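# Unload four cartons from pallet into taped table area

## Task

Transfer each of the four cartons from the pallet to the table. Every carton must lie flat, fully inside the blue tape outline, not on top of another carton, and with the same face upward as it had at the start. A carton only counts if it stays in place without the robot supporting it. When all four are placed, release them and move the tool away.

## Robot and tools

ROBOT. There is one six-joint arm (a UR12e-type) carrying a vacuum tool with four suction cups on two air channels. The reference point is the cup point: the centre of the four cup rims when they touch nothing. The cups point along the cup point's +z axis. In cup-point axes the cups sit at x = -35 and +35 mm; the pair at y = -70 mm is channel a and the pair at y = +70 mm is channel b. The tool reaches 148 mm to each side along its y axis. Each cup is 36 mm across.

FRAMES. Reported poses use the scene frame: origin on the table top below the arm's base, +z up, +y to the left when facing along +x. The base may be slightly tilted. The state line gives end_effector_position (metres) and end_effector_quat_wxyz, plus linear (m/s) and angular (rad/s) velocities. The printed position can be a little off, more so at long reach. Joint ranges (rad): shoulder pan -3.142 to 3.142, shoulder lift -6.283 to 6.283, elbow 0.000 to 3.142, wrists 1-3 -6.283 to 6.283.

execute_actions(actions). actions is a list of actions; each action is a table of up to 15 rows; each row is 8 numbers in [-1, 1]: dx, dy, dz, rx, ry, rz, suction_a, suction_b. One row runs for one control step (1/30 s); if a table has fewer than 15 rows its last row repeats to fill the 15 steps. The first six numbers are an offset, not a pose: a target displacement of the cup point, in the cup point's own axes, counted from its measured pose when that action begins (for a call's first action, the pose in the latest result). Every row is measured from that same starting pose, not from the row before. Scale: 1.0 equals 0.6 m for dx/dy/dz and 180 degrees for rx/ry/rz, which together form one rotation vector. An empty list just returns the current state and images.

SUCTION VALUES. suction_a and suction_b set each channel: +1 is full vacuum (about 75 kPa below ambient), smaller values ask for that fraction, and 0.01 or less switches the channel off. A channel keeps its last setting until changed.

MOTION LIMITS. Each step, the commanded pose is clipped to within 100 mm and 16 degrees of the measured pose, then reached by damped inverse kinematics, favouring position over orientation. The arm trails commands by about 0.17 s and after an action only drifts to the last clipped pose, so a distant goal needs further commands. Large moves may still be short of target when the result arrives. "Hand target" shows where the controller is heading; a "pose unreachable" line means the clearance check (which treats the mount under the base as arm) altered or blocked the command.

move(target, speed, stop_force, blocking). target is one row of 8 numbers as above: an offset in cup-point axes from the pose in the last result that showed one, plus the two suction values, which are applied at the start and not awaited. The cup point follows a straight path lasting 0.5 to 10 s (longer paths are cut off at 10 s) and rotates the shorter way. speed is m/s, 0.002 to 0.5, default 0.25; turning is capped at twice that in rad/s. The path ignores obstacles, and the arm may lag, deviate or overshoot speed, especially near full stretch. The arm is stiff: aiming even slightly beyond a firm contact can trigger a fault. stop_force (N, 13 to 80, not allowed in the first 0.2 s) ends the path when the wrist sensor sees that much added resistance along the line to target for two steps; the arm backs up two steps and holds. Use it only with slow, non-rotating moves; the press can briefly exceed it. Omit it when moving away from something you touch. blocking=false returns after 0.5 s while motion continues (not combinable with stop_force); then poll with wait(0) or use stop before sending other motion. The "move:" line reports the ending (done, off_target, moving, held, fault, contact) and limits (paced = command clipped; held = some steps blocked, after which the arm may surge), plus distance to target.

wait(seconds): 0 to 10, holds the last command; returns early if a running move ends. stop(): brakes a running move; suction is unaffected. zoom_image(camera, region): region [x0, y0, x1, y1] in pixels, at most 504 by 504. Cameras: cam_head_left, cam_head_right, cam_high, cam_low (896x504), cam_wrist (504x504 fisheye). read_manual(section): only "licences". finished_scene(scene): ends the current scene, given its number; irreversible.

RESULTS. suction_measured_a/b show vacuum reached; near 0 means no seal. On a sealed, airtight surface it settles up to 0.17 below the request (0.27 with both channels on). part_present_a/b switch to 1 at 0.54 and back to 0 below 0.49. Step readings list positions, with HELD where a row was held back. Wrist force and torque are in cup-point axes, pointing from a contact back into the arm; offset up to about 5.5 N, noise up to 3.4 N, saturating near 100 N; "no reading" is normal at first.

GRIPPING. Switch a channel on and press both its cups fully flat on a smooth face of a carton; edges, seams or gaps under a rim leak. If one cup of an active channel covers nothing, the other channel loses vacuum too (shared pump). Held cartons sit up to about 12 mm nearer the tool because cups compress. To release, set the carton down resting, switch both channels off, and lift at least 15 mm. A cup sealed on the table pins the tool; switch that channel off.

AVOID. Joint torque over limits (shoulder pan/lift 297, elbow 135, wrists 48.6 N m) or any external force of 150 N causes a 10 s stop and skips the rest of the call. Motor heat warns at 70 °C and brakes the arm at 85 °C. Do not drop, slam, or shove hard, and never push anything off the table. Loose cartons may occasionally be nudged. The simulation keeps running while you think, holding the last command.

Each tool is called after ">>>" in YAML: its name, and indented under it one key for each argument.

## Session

>>> execute_actions:
  actions: []

Scene clock: 0.00 s.
end_effector_position=(+0.6284, +0.0145, +0.4846) suction_measured_a=0.01 part_present_a=0 suction_measured_b=0.01 part_present_b=0 end_effector_quat_wxyz=(+0.000, +0.699, +0.715, +0.001) end_effector_velocity=(-0.000, +0.001, -0.001) end_effector_angular_velocity=(+0.000, +0.001, +0.001)
Joint positions: [-0.28  -1.703  1.857 -1.726 -1.571 -1.851]
Joint velocities: [ 0.001 -0.     0.001 -0.     0.     0.   ]
Motor temperatures (°C, as the motors report them): [23 19 21 31 29 28]
Wrist force (N, on the end effector, along its own x y z axes, offset not removed): no reading
Wrist torque (N m, same axes, about the end effector's origin, offset not removed): no reading
Hand target: +0.628, +0.014, +0.485; +0.000, +0.699, +0.715, +0.001

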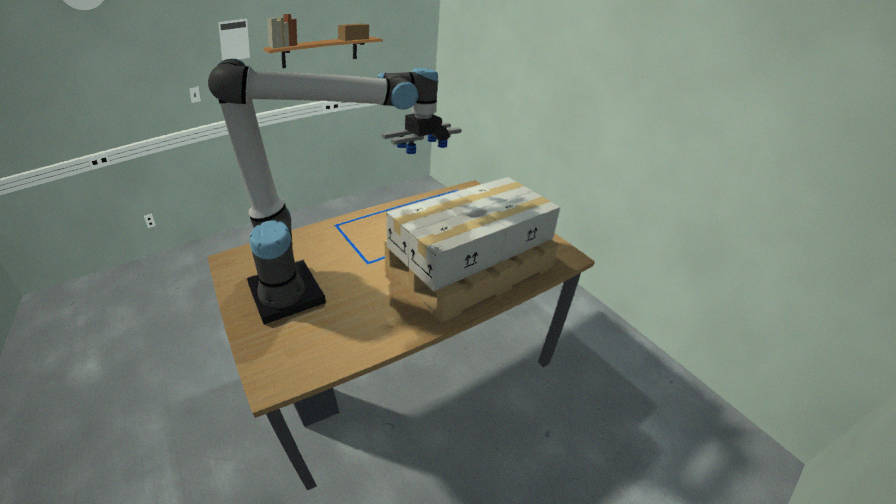

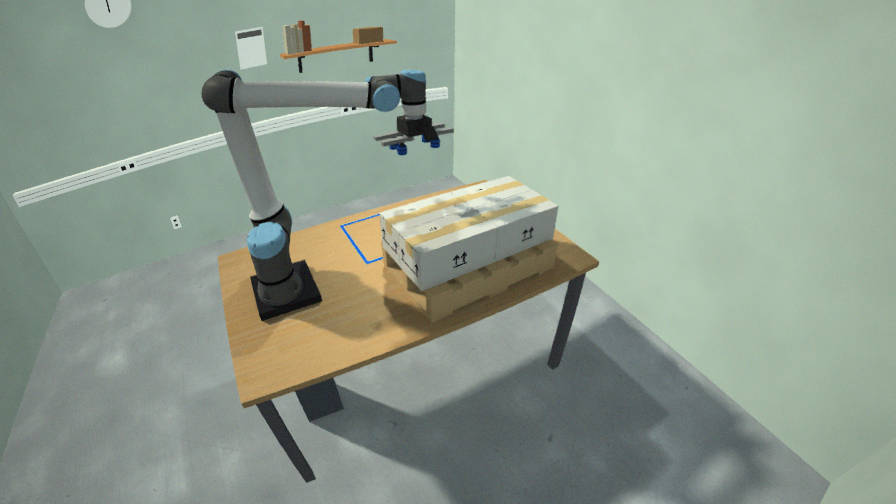

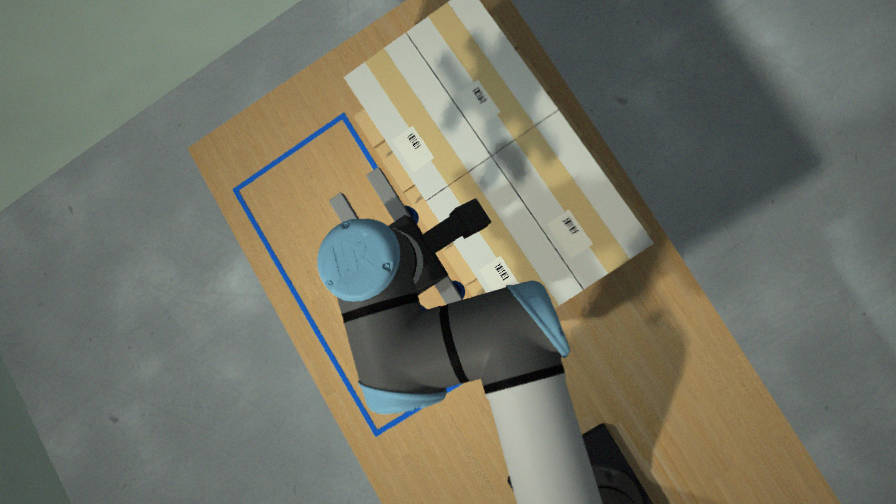

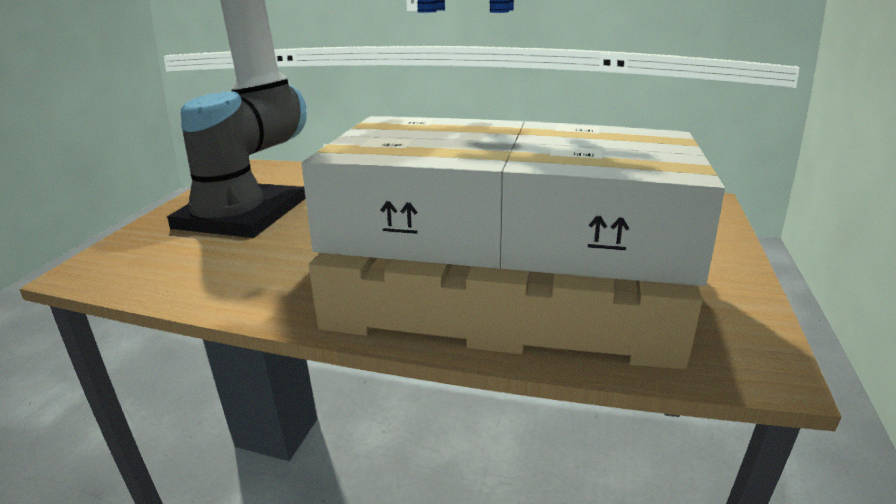

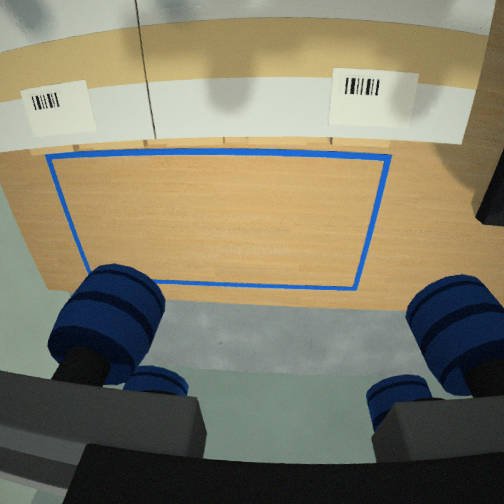

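>>> move:
  target: [-0.2505,-0.095,0.19,0,0,0,0,0]
  speed: 0.4

Scene clock: 20.43 s.
end_effector_position=(+0.5750, -0.1366, +0.3706) suction_measured_a=0.01 part_present_a=0 suction_measured_b=0.01 part_present_b=0 end_effector_quat_wxyz=(+0.000, +0.699, +0.715, +0.000) end_effector_velocity=(-0.000, -0.002, -0.001) end_effector_angular_velocity=(+0.000, -0.001, -0.000)
Joint positions: [-0.555 -1.719  2.077 -1.93  -1.571 -2.126]
Joint velocities: [-0.004  0.001  0.001 -0.003  0.001 -0.004]
Motor temperatures (°C, as the motors report them): [23 19 21 31 29 28]
Wrist force (N, on the end effector, along its own x y z axes, offset not removed): [-2.7 1.4 -2.1]
Wrist torque (N m, same axes, about the end effector's origin, offset not removed): [0.18 0.27 0.29]
Hand target: +0.575, -0.137, +0.370; +0.000, +0.699, +0.715, +0.001
Off the commanded pose: 0.000 m, 0 deg.
move: done

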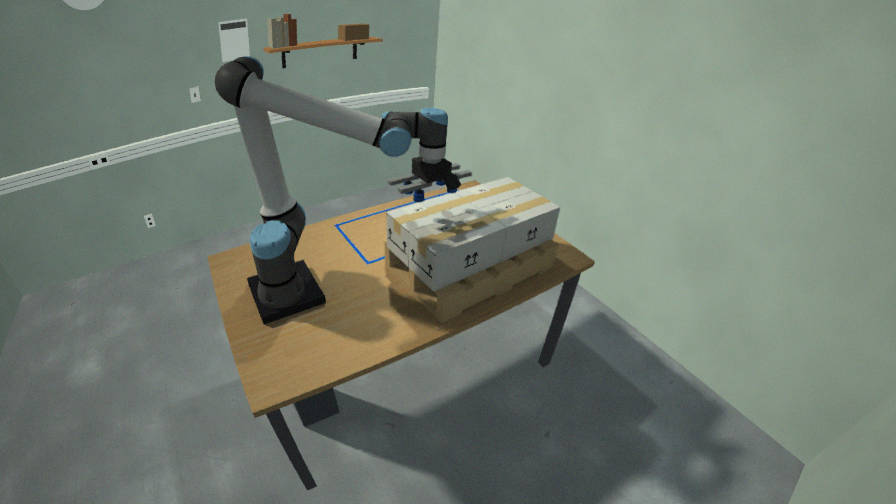

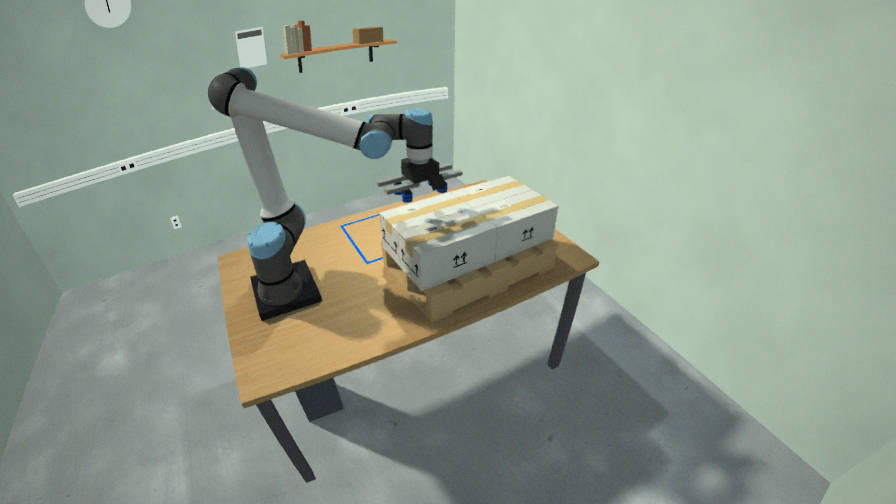

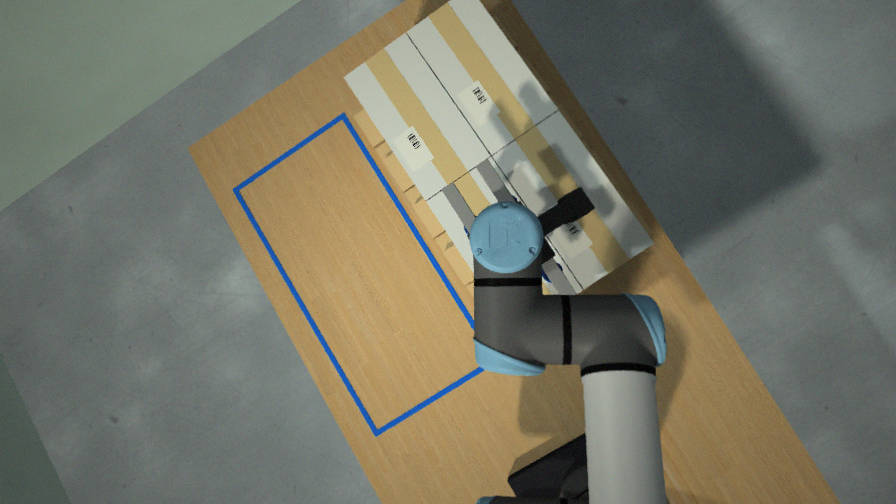

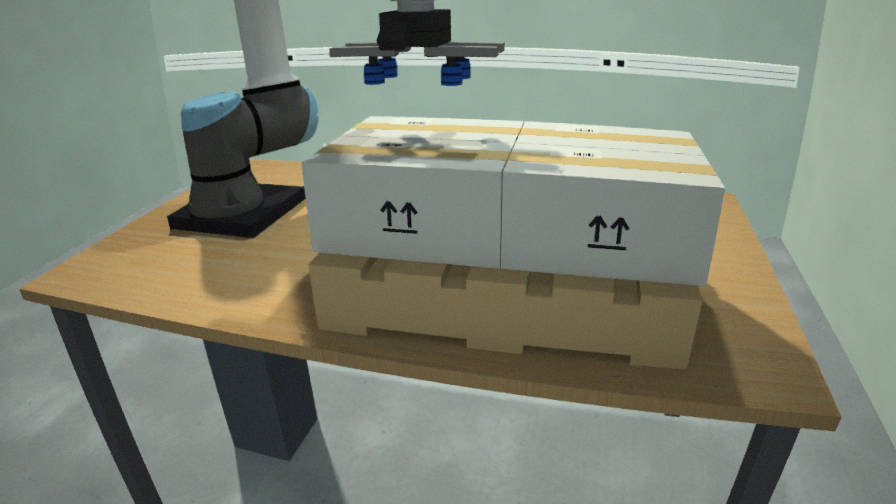

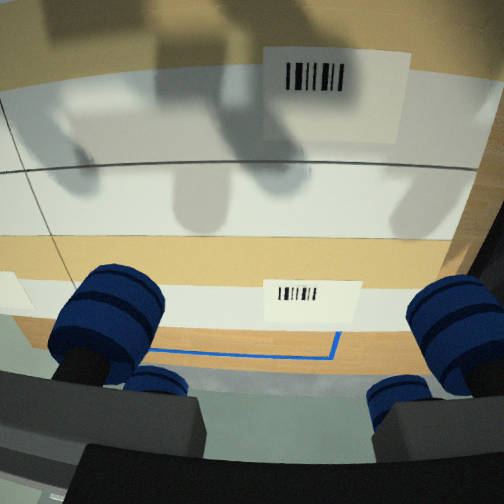

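>>> move:
  target: [0.004,0.011,0.131,0,0,0,0,0]
  speed: 0.3

>>> execute_actions:
  actions:
    - [[0,0,0.004,0,0,0,0,0],[0,0,0.008,0,0,0,0,0],[0,0,0.012,0,0,0,0,0],[0,0,0.016,0,0,0,0,0],[0,0,0.020,0,0,0,0,0],[0,0,0.024,0,0,0,0,0],[0,0,0.028,0,0,0,0,0],[0,0,0.032,0,0,0,1,1],[0,0,0.036,0,0,0,1,1]]
    - [[0,0,0,0,0,0,1,1]]

Scene clock: 32.17 s.
end_effector_position=(+0.5815, -0.1340, +0.2924) suction_measured_a=0.01 part_present_a=0 suction_measured_b=0.01 part_present_b=0 end_effector_quat_wxyz=(+0.000, +0.699, +0.715, +0.001) end_effector_velocity=(+0.000, -0.001, -0.003) end_effector_angular_velocity=(-0.001, +0.000, -0.001)
Joint positions: [-0.546 -1.645  2.164 -2.09  -1.571 -2.117]
Joint velocities: [-0.     0.004  0.002 -0.007 -0.001  0.001]
Motor temperatures (°C, as the motors report them): [23 19 21 31 29 28]
Wrist force (N, on the end effector, along its own x y z axes, offset not removed): [0.8 -3.5 -0.4]
Wrist torque (N m, same axes, about the end effector's origin, offset not removed): [-0.53 -0.32 0.07]
Hand target: +0.582, -0.134, +0.292; +0.000, +0.699, +0.715, +0.000
Off the commanded pose: 0.000 m, 0 deg.
move: done

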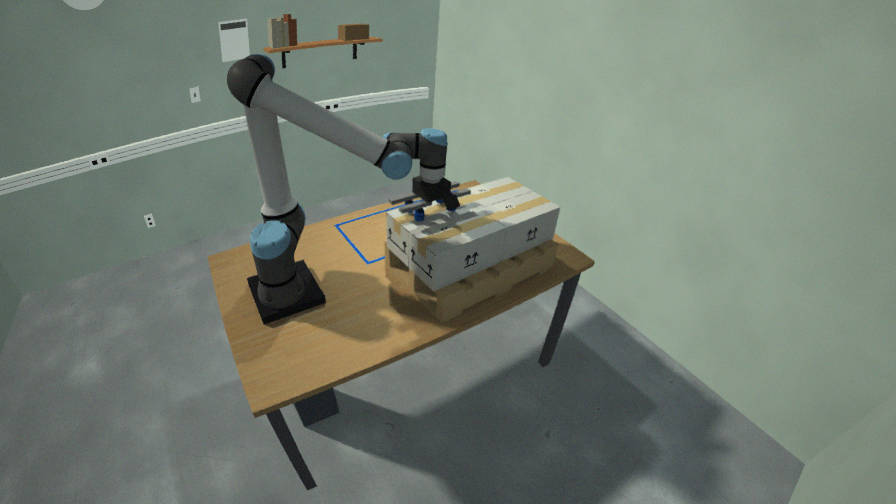

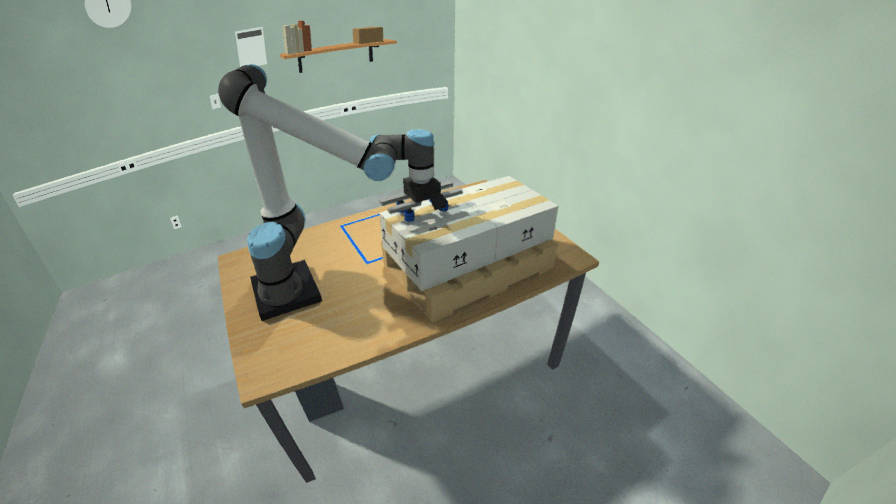

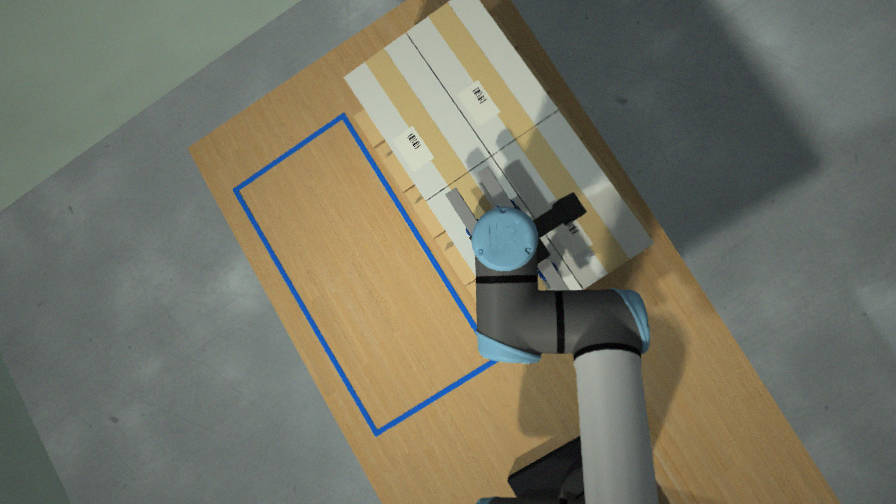

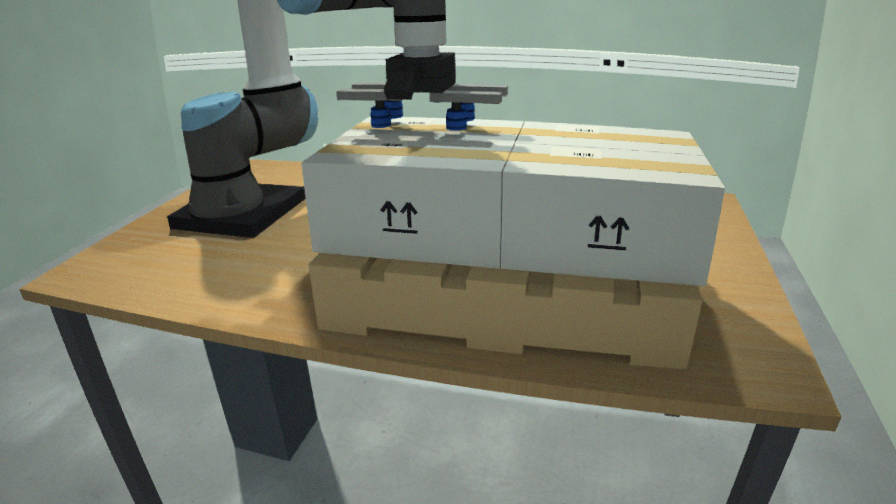

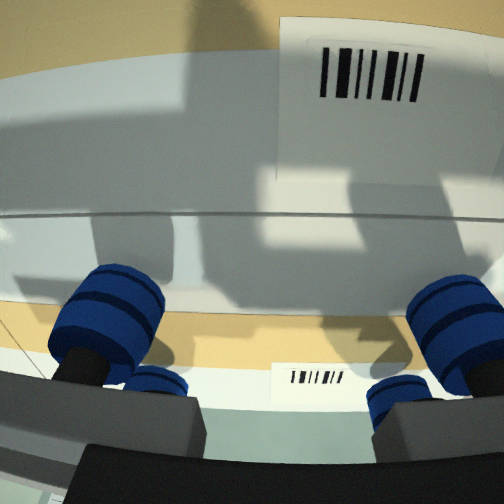

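Scene clock: 33.17 s.
end_effector_position=(+0.5814, -0.1339, +0.2730) suction_measured_a=0.61 part_present_a=1 suction_measured_b=0.61 part_present_b=1 end_effector_quat_wxyz=(+0.000, +0.699, +0.715, +0.000) end_effector_velocity=(-0.000, +0.001, -0.001) end_effector_angular_velocity=(-0.000, +0.002, +0.001)
Joint positions: [-0.546 -1.626  2.186 -2.131 -1.571 -2.117]
Joint velocities: [ 0.001  0.     0.     0.    -0.001 -0.   ]
Motor temperatures (°C, as the motors report them): [23 19 21 31 29 28]
Wrist force (N, on the end effector, along its own x y z axes, offset not removed): [0.2 1.0 20.3]
Wrist torque (N m, same axes, about the end effector's origin, offset not removed): [-0.15 -0.10 0.17]
Hand target: +0.581, -0.134, +0.273; +0.000, +0.699, +0.715, +0.000
Off the commanded pose: 0.000 m, 0 deg.
Step readings (end_effector_position; steps 1 to 15: 1st action; 16 to 30: 2nd action):
0: (+0.5815, -0.1340, +0.2924)
1: (+0.5815, -0.1340, +0.2923)
2: (+0.5815, -0.1340, +0.2920)
4: (+0.5815, -0.1340, +0.2901)
8: (+0.5814, -0.1339, +0.2834)
15: (+0.5814, -0.1339, +0.2731)
16: (+0.5814, -0.1339, +0.2726)
17: (+0.5814, -0.1339, +0.2724)
19: (+0.5813, -0.1339, +0.2723)
23: (+0.5813, -0.1339, +0.2726)
30: end_effector_position above

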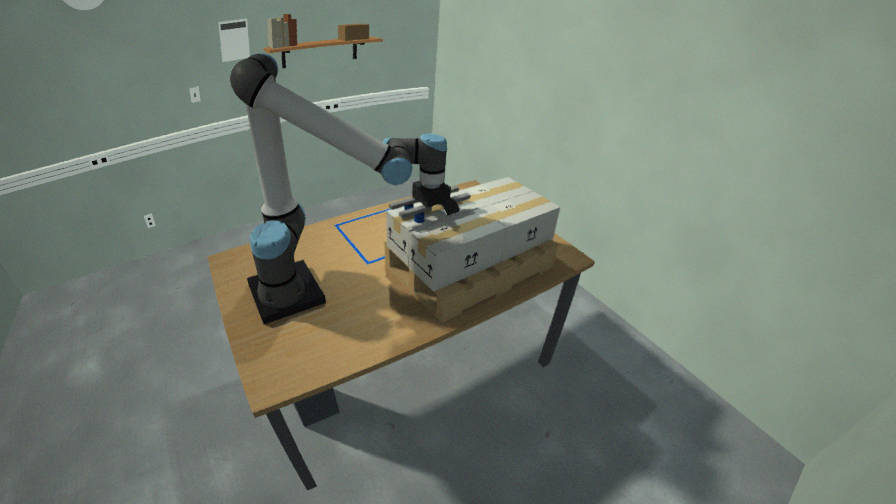

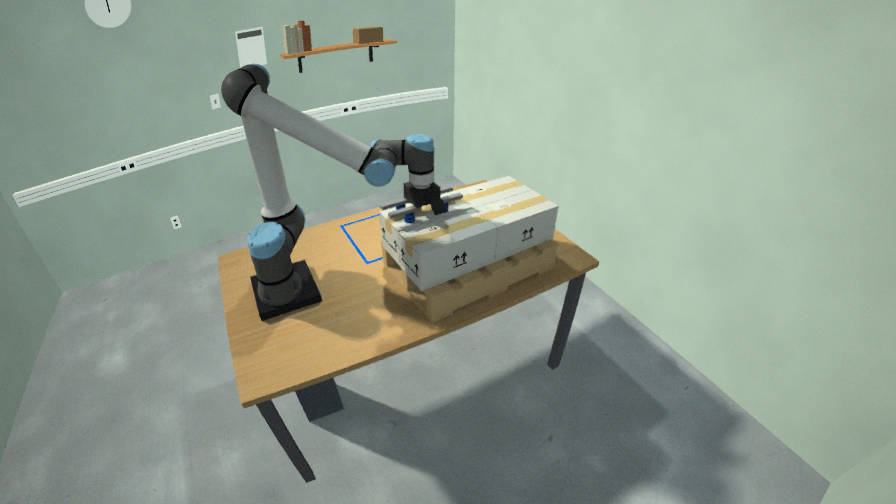

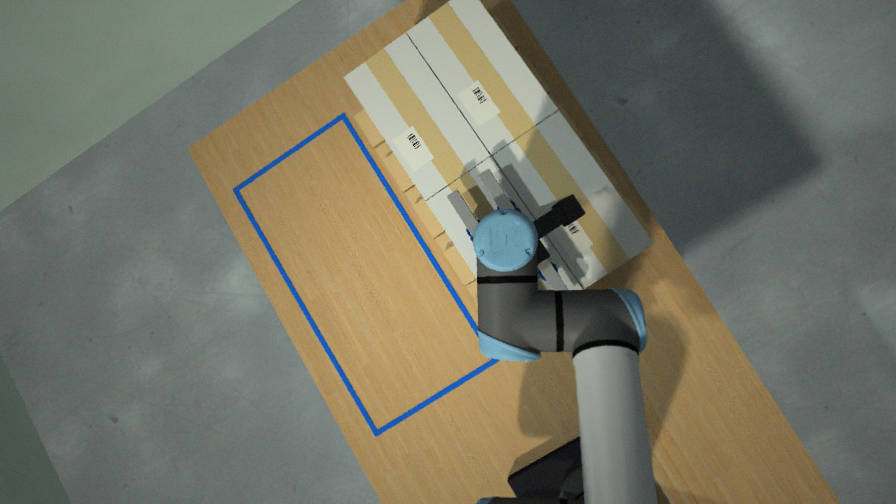

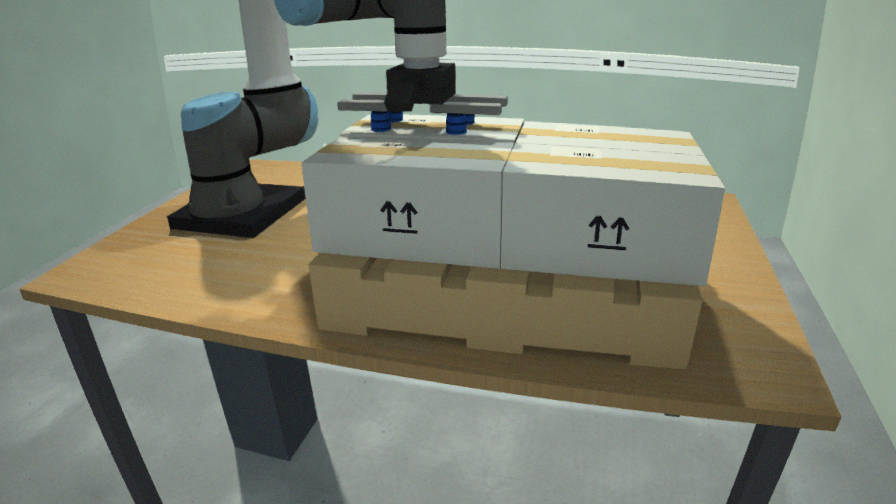

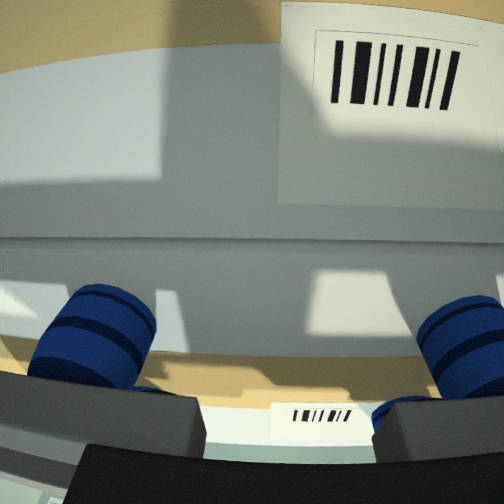

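>>> move:
  target: [0.06,-0.02,-0.035,0,0,0,1,1]
  speed: 0.25

>>> move:
  target: [0.40,-0.02,0,0,0,0,1,1]
  speed: 0.4

>>> move:
  target: [0.211,-0.019,0.235,0,0,0,1,1]
  speed: 0.25

Scene clock: 45.80 s.
end_effector_position=(+0.5687, -0.0985, +0.2939) suction_measured_a=0.76 part_present_a=1 suction_measured_b=0.76 part_present_b=1 end_effector_quat_wxyz=(+0.000, +0.699, +0.715, +0.001) end_effector_velocity=(-0.001, +0.002, +0.000) end_effector_angular_velocity=(+0.001, +0.001, -0.000)
Joint positions: [-0.501 -1.682  2.194 -2.083 -1.571 -2.072]
Joint velocities: [ 0.002 -0.003  0.001  0.003 -0.     0.002]
Motor temperatures (°C, as the motors report them): [23 19 21 31 29 28]
Wrist force (N, on the end effector, along its own x y z axes, offset not removed): [2.7 -1.4 20.4]
Wrist torque (N m, same axes, about the end effector's origin, offset not removed): [-0.44 -0.75 -0.01]
Hand target: +0.569, -0.098, +0.294; +0.000, +0.699, +0.715, +0.000
Off the commanded pose: 0.000 m, 0 deg.
move: done

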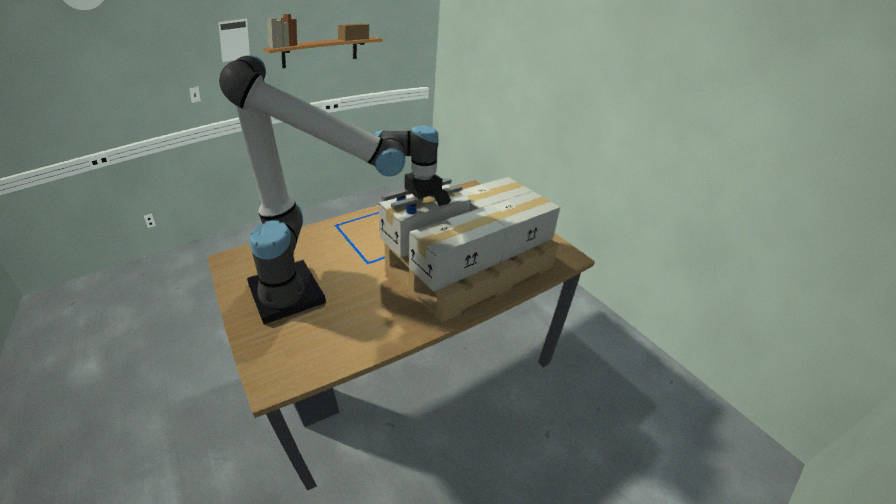

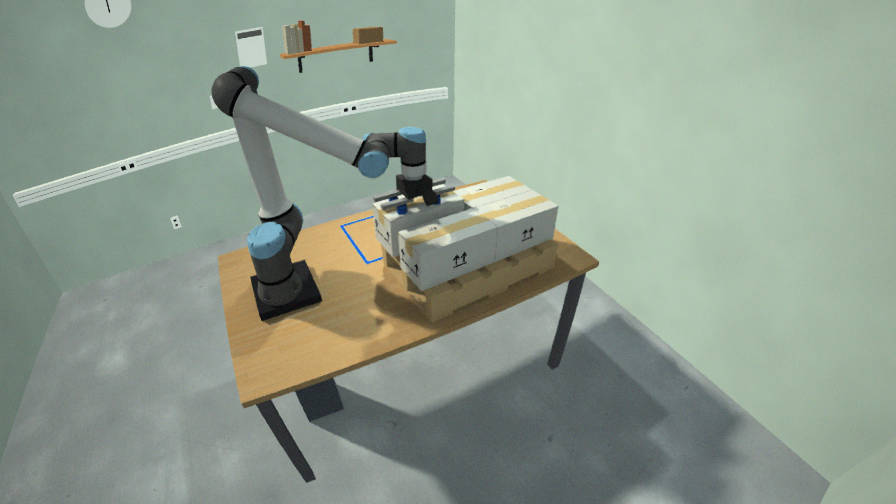

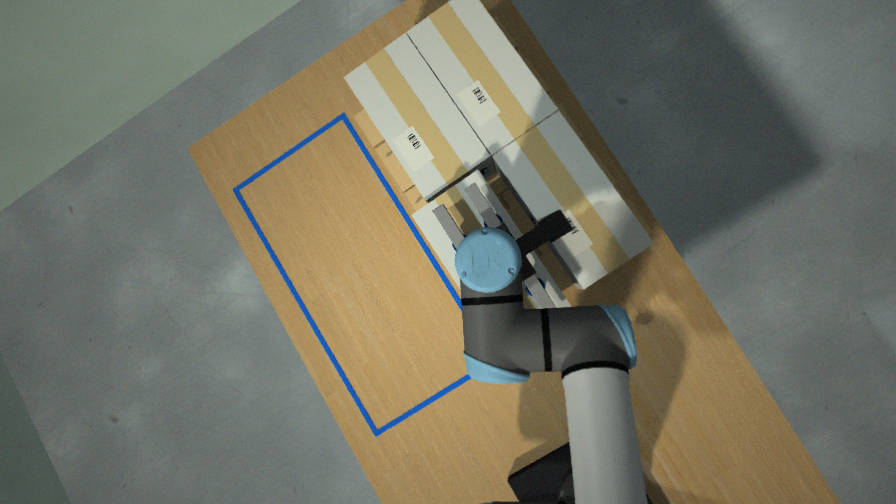

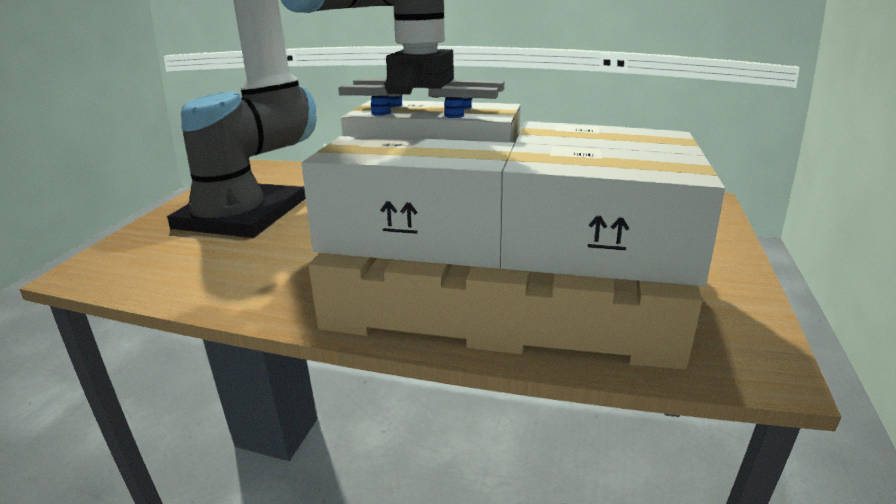

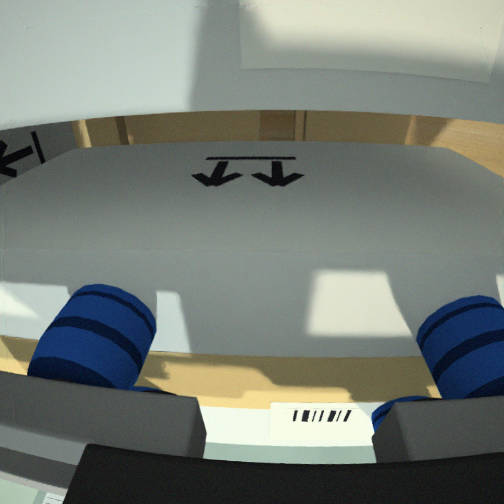

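Scene clock: 47.20 s.
end_effector_position=(+0.5510, +0.1407, +0.2941) suction_measured_a=0.76 part_present_a=1 suction_measured_b=0.76 part_present_b=1 end_effector_quat_wxyz=(-0.000, +0.699, +0.715, +0.001) end_effector_velocity=(+0.000, +0.002, +0.000) end_effector_angular_velocity=(-0.002, -0.000, -0.002)
Joint positions: [-0.084 -1.698  2.207 -2.081 -1.57  -1.655]
Joint velocities: [ 0.004  0.001 -0.002  0.    -0.002  0.006]
Motor temperatures (°C, as the motors report them): [23 19 21 31 29 28]
Wrist force (N, on the end effector, along its own x y z axes, offset not removed): [0.9 -2.7 20.0]
Wrist torque (N m, same axes, about the end effector's origin, offset not removed): [-0.56 -0.41 0.05]
Hand target: +0.551, +0.141, +0.294; -0.000, +0.699, +0.715, +0.001
Off the commanded pose: 0.001 m, 0 deg.
move: done

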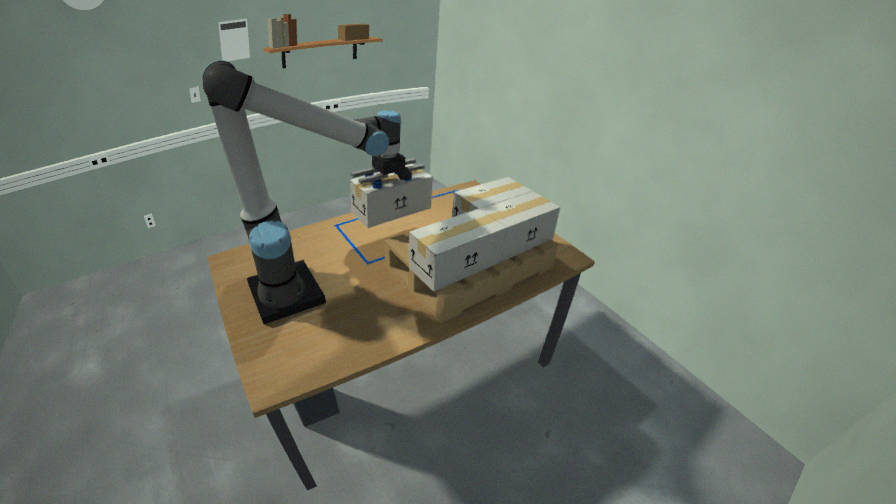

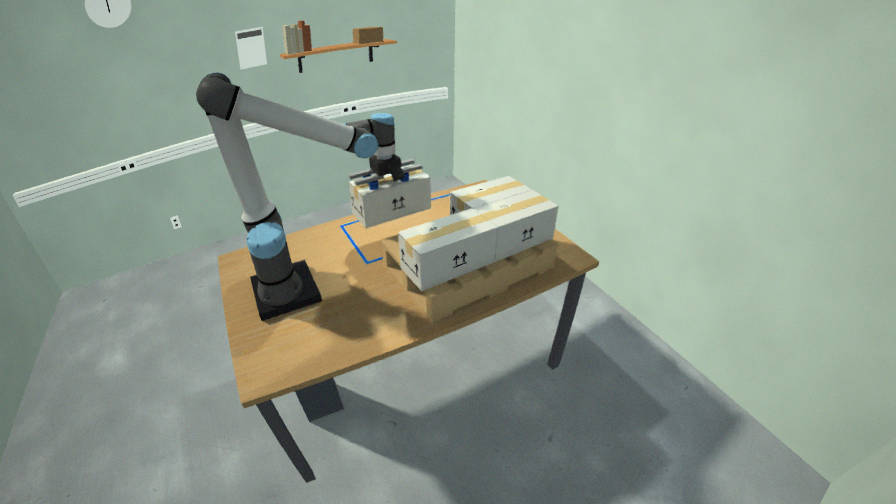

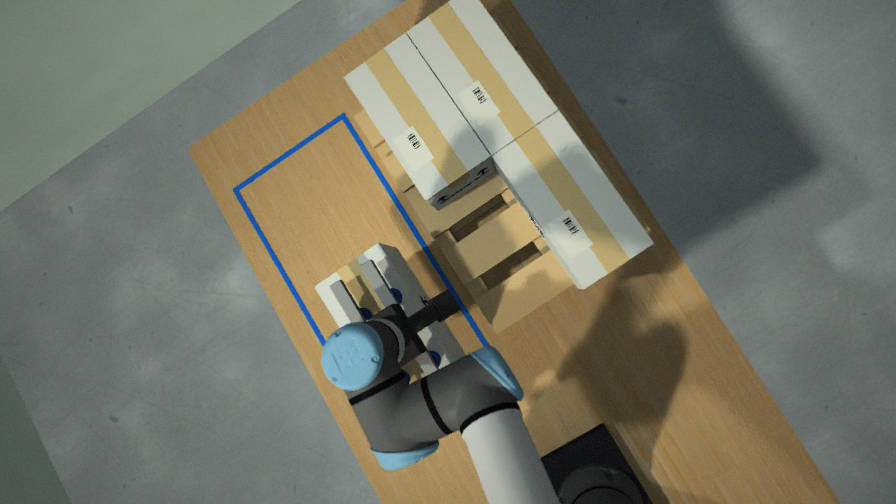

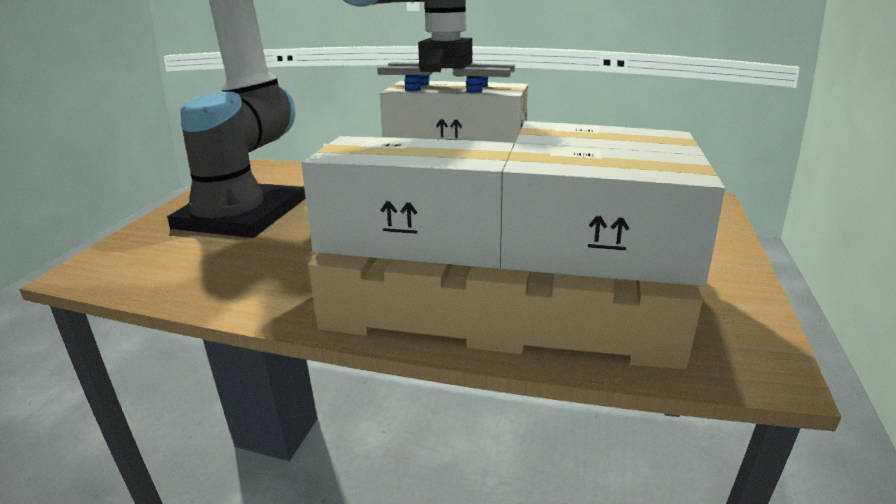

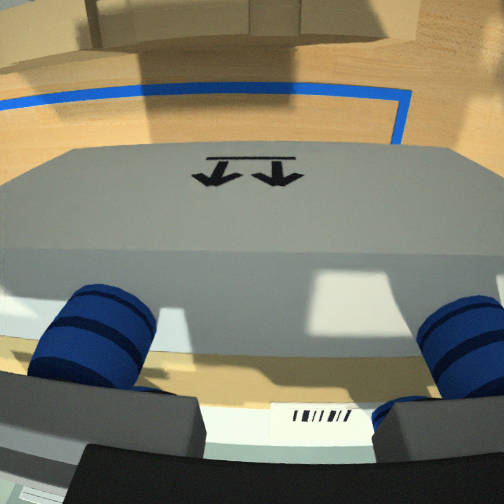

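Scene clock: 48.67 s.
end_effector_position=(+0.5365, +0.2668, +0.1536) suction_measured_a=0.76 part_present_a=1 suction_measured_b=0.76 part_present_b=1 end_effector_quat_wxyz=(-0.000, +0.699, +0.715, +0.001) end_effector_velocity=(+0.000, +0.002, -0.001) end_effector_angular_velocity=(+0.000, -0.001, -0.000)
Joint positions: [ 0.143 -1.462  2.289 -2.398 -1.57  -1.428]
Joint velocities: [ 0.003  0.004 -0.    -0.005 -0.     0.003]
Motor temperatures (°C, as the motors report them): [23 19 21 31 29 28]
Wrist force (N, on the end effector, along its own x y z axes, offset not removed): [-1.3 -0.3 18.7]
Wrist torque (N m, same axes, about the end effector's origin, offset not removed): [-0.37 -0.05 0.09]
Hand target: +0.537, +0.267, +0.153; -0.000, +0.699, +0.715, +0.001
Off the commanded pose: 0.001 m, 0 deg.
move: done

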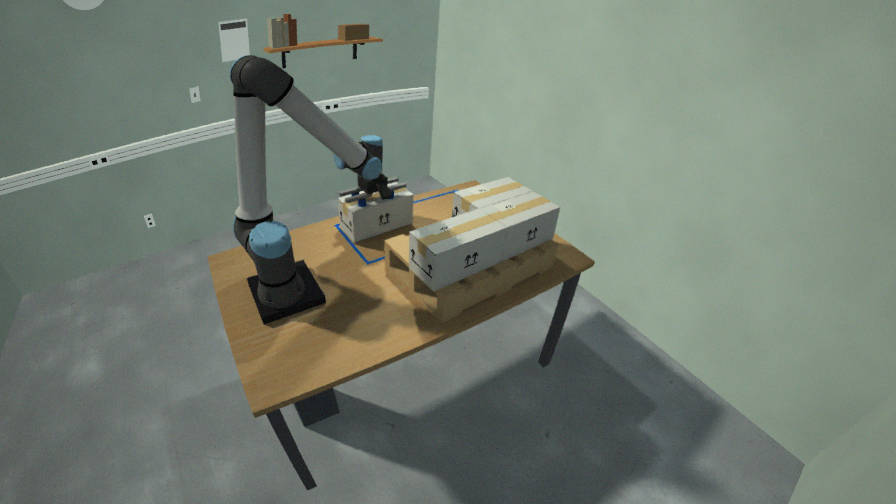

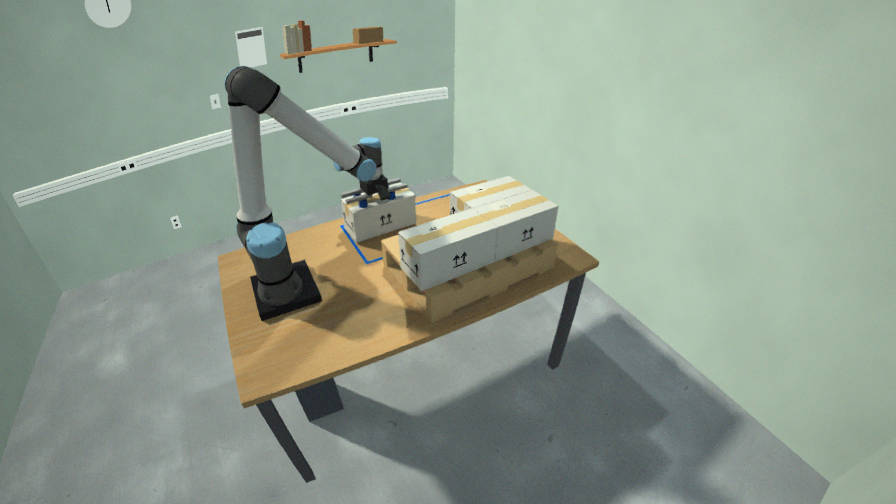

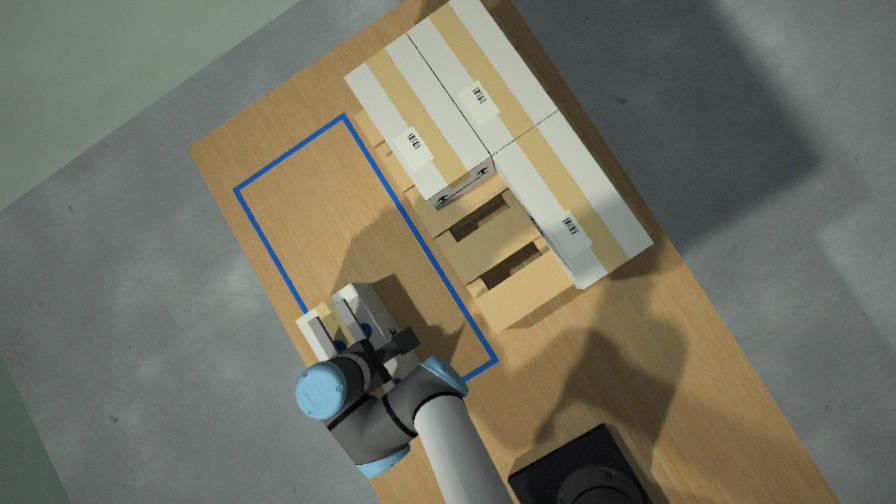

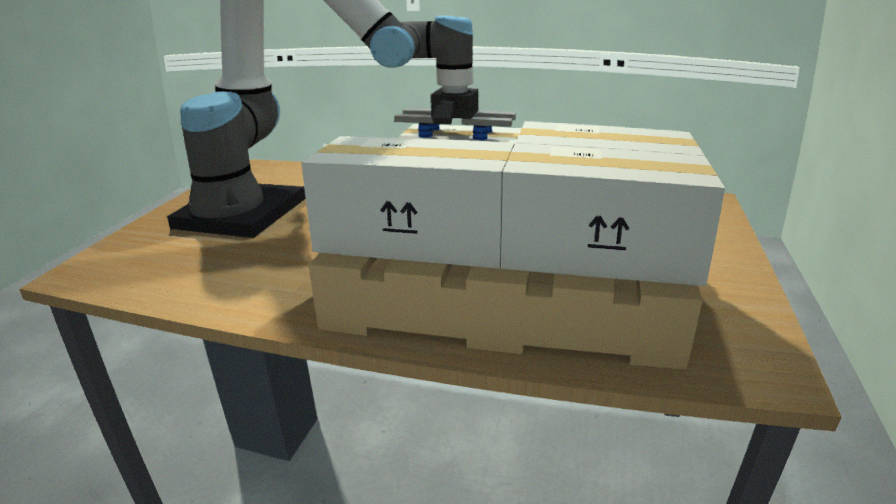

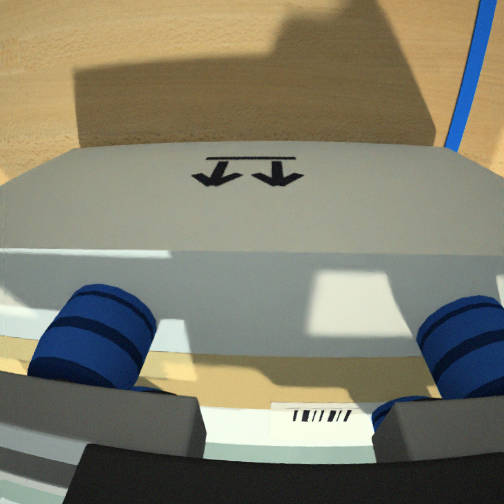

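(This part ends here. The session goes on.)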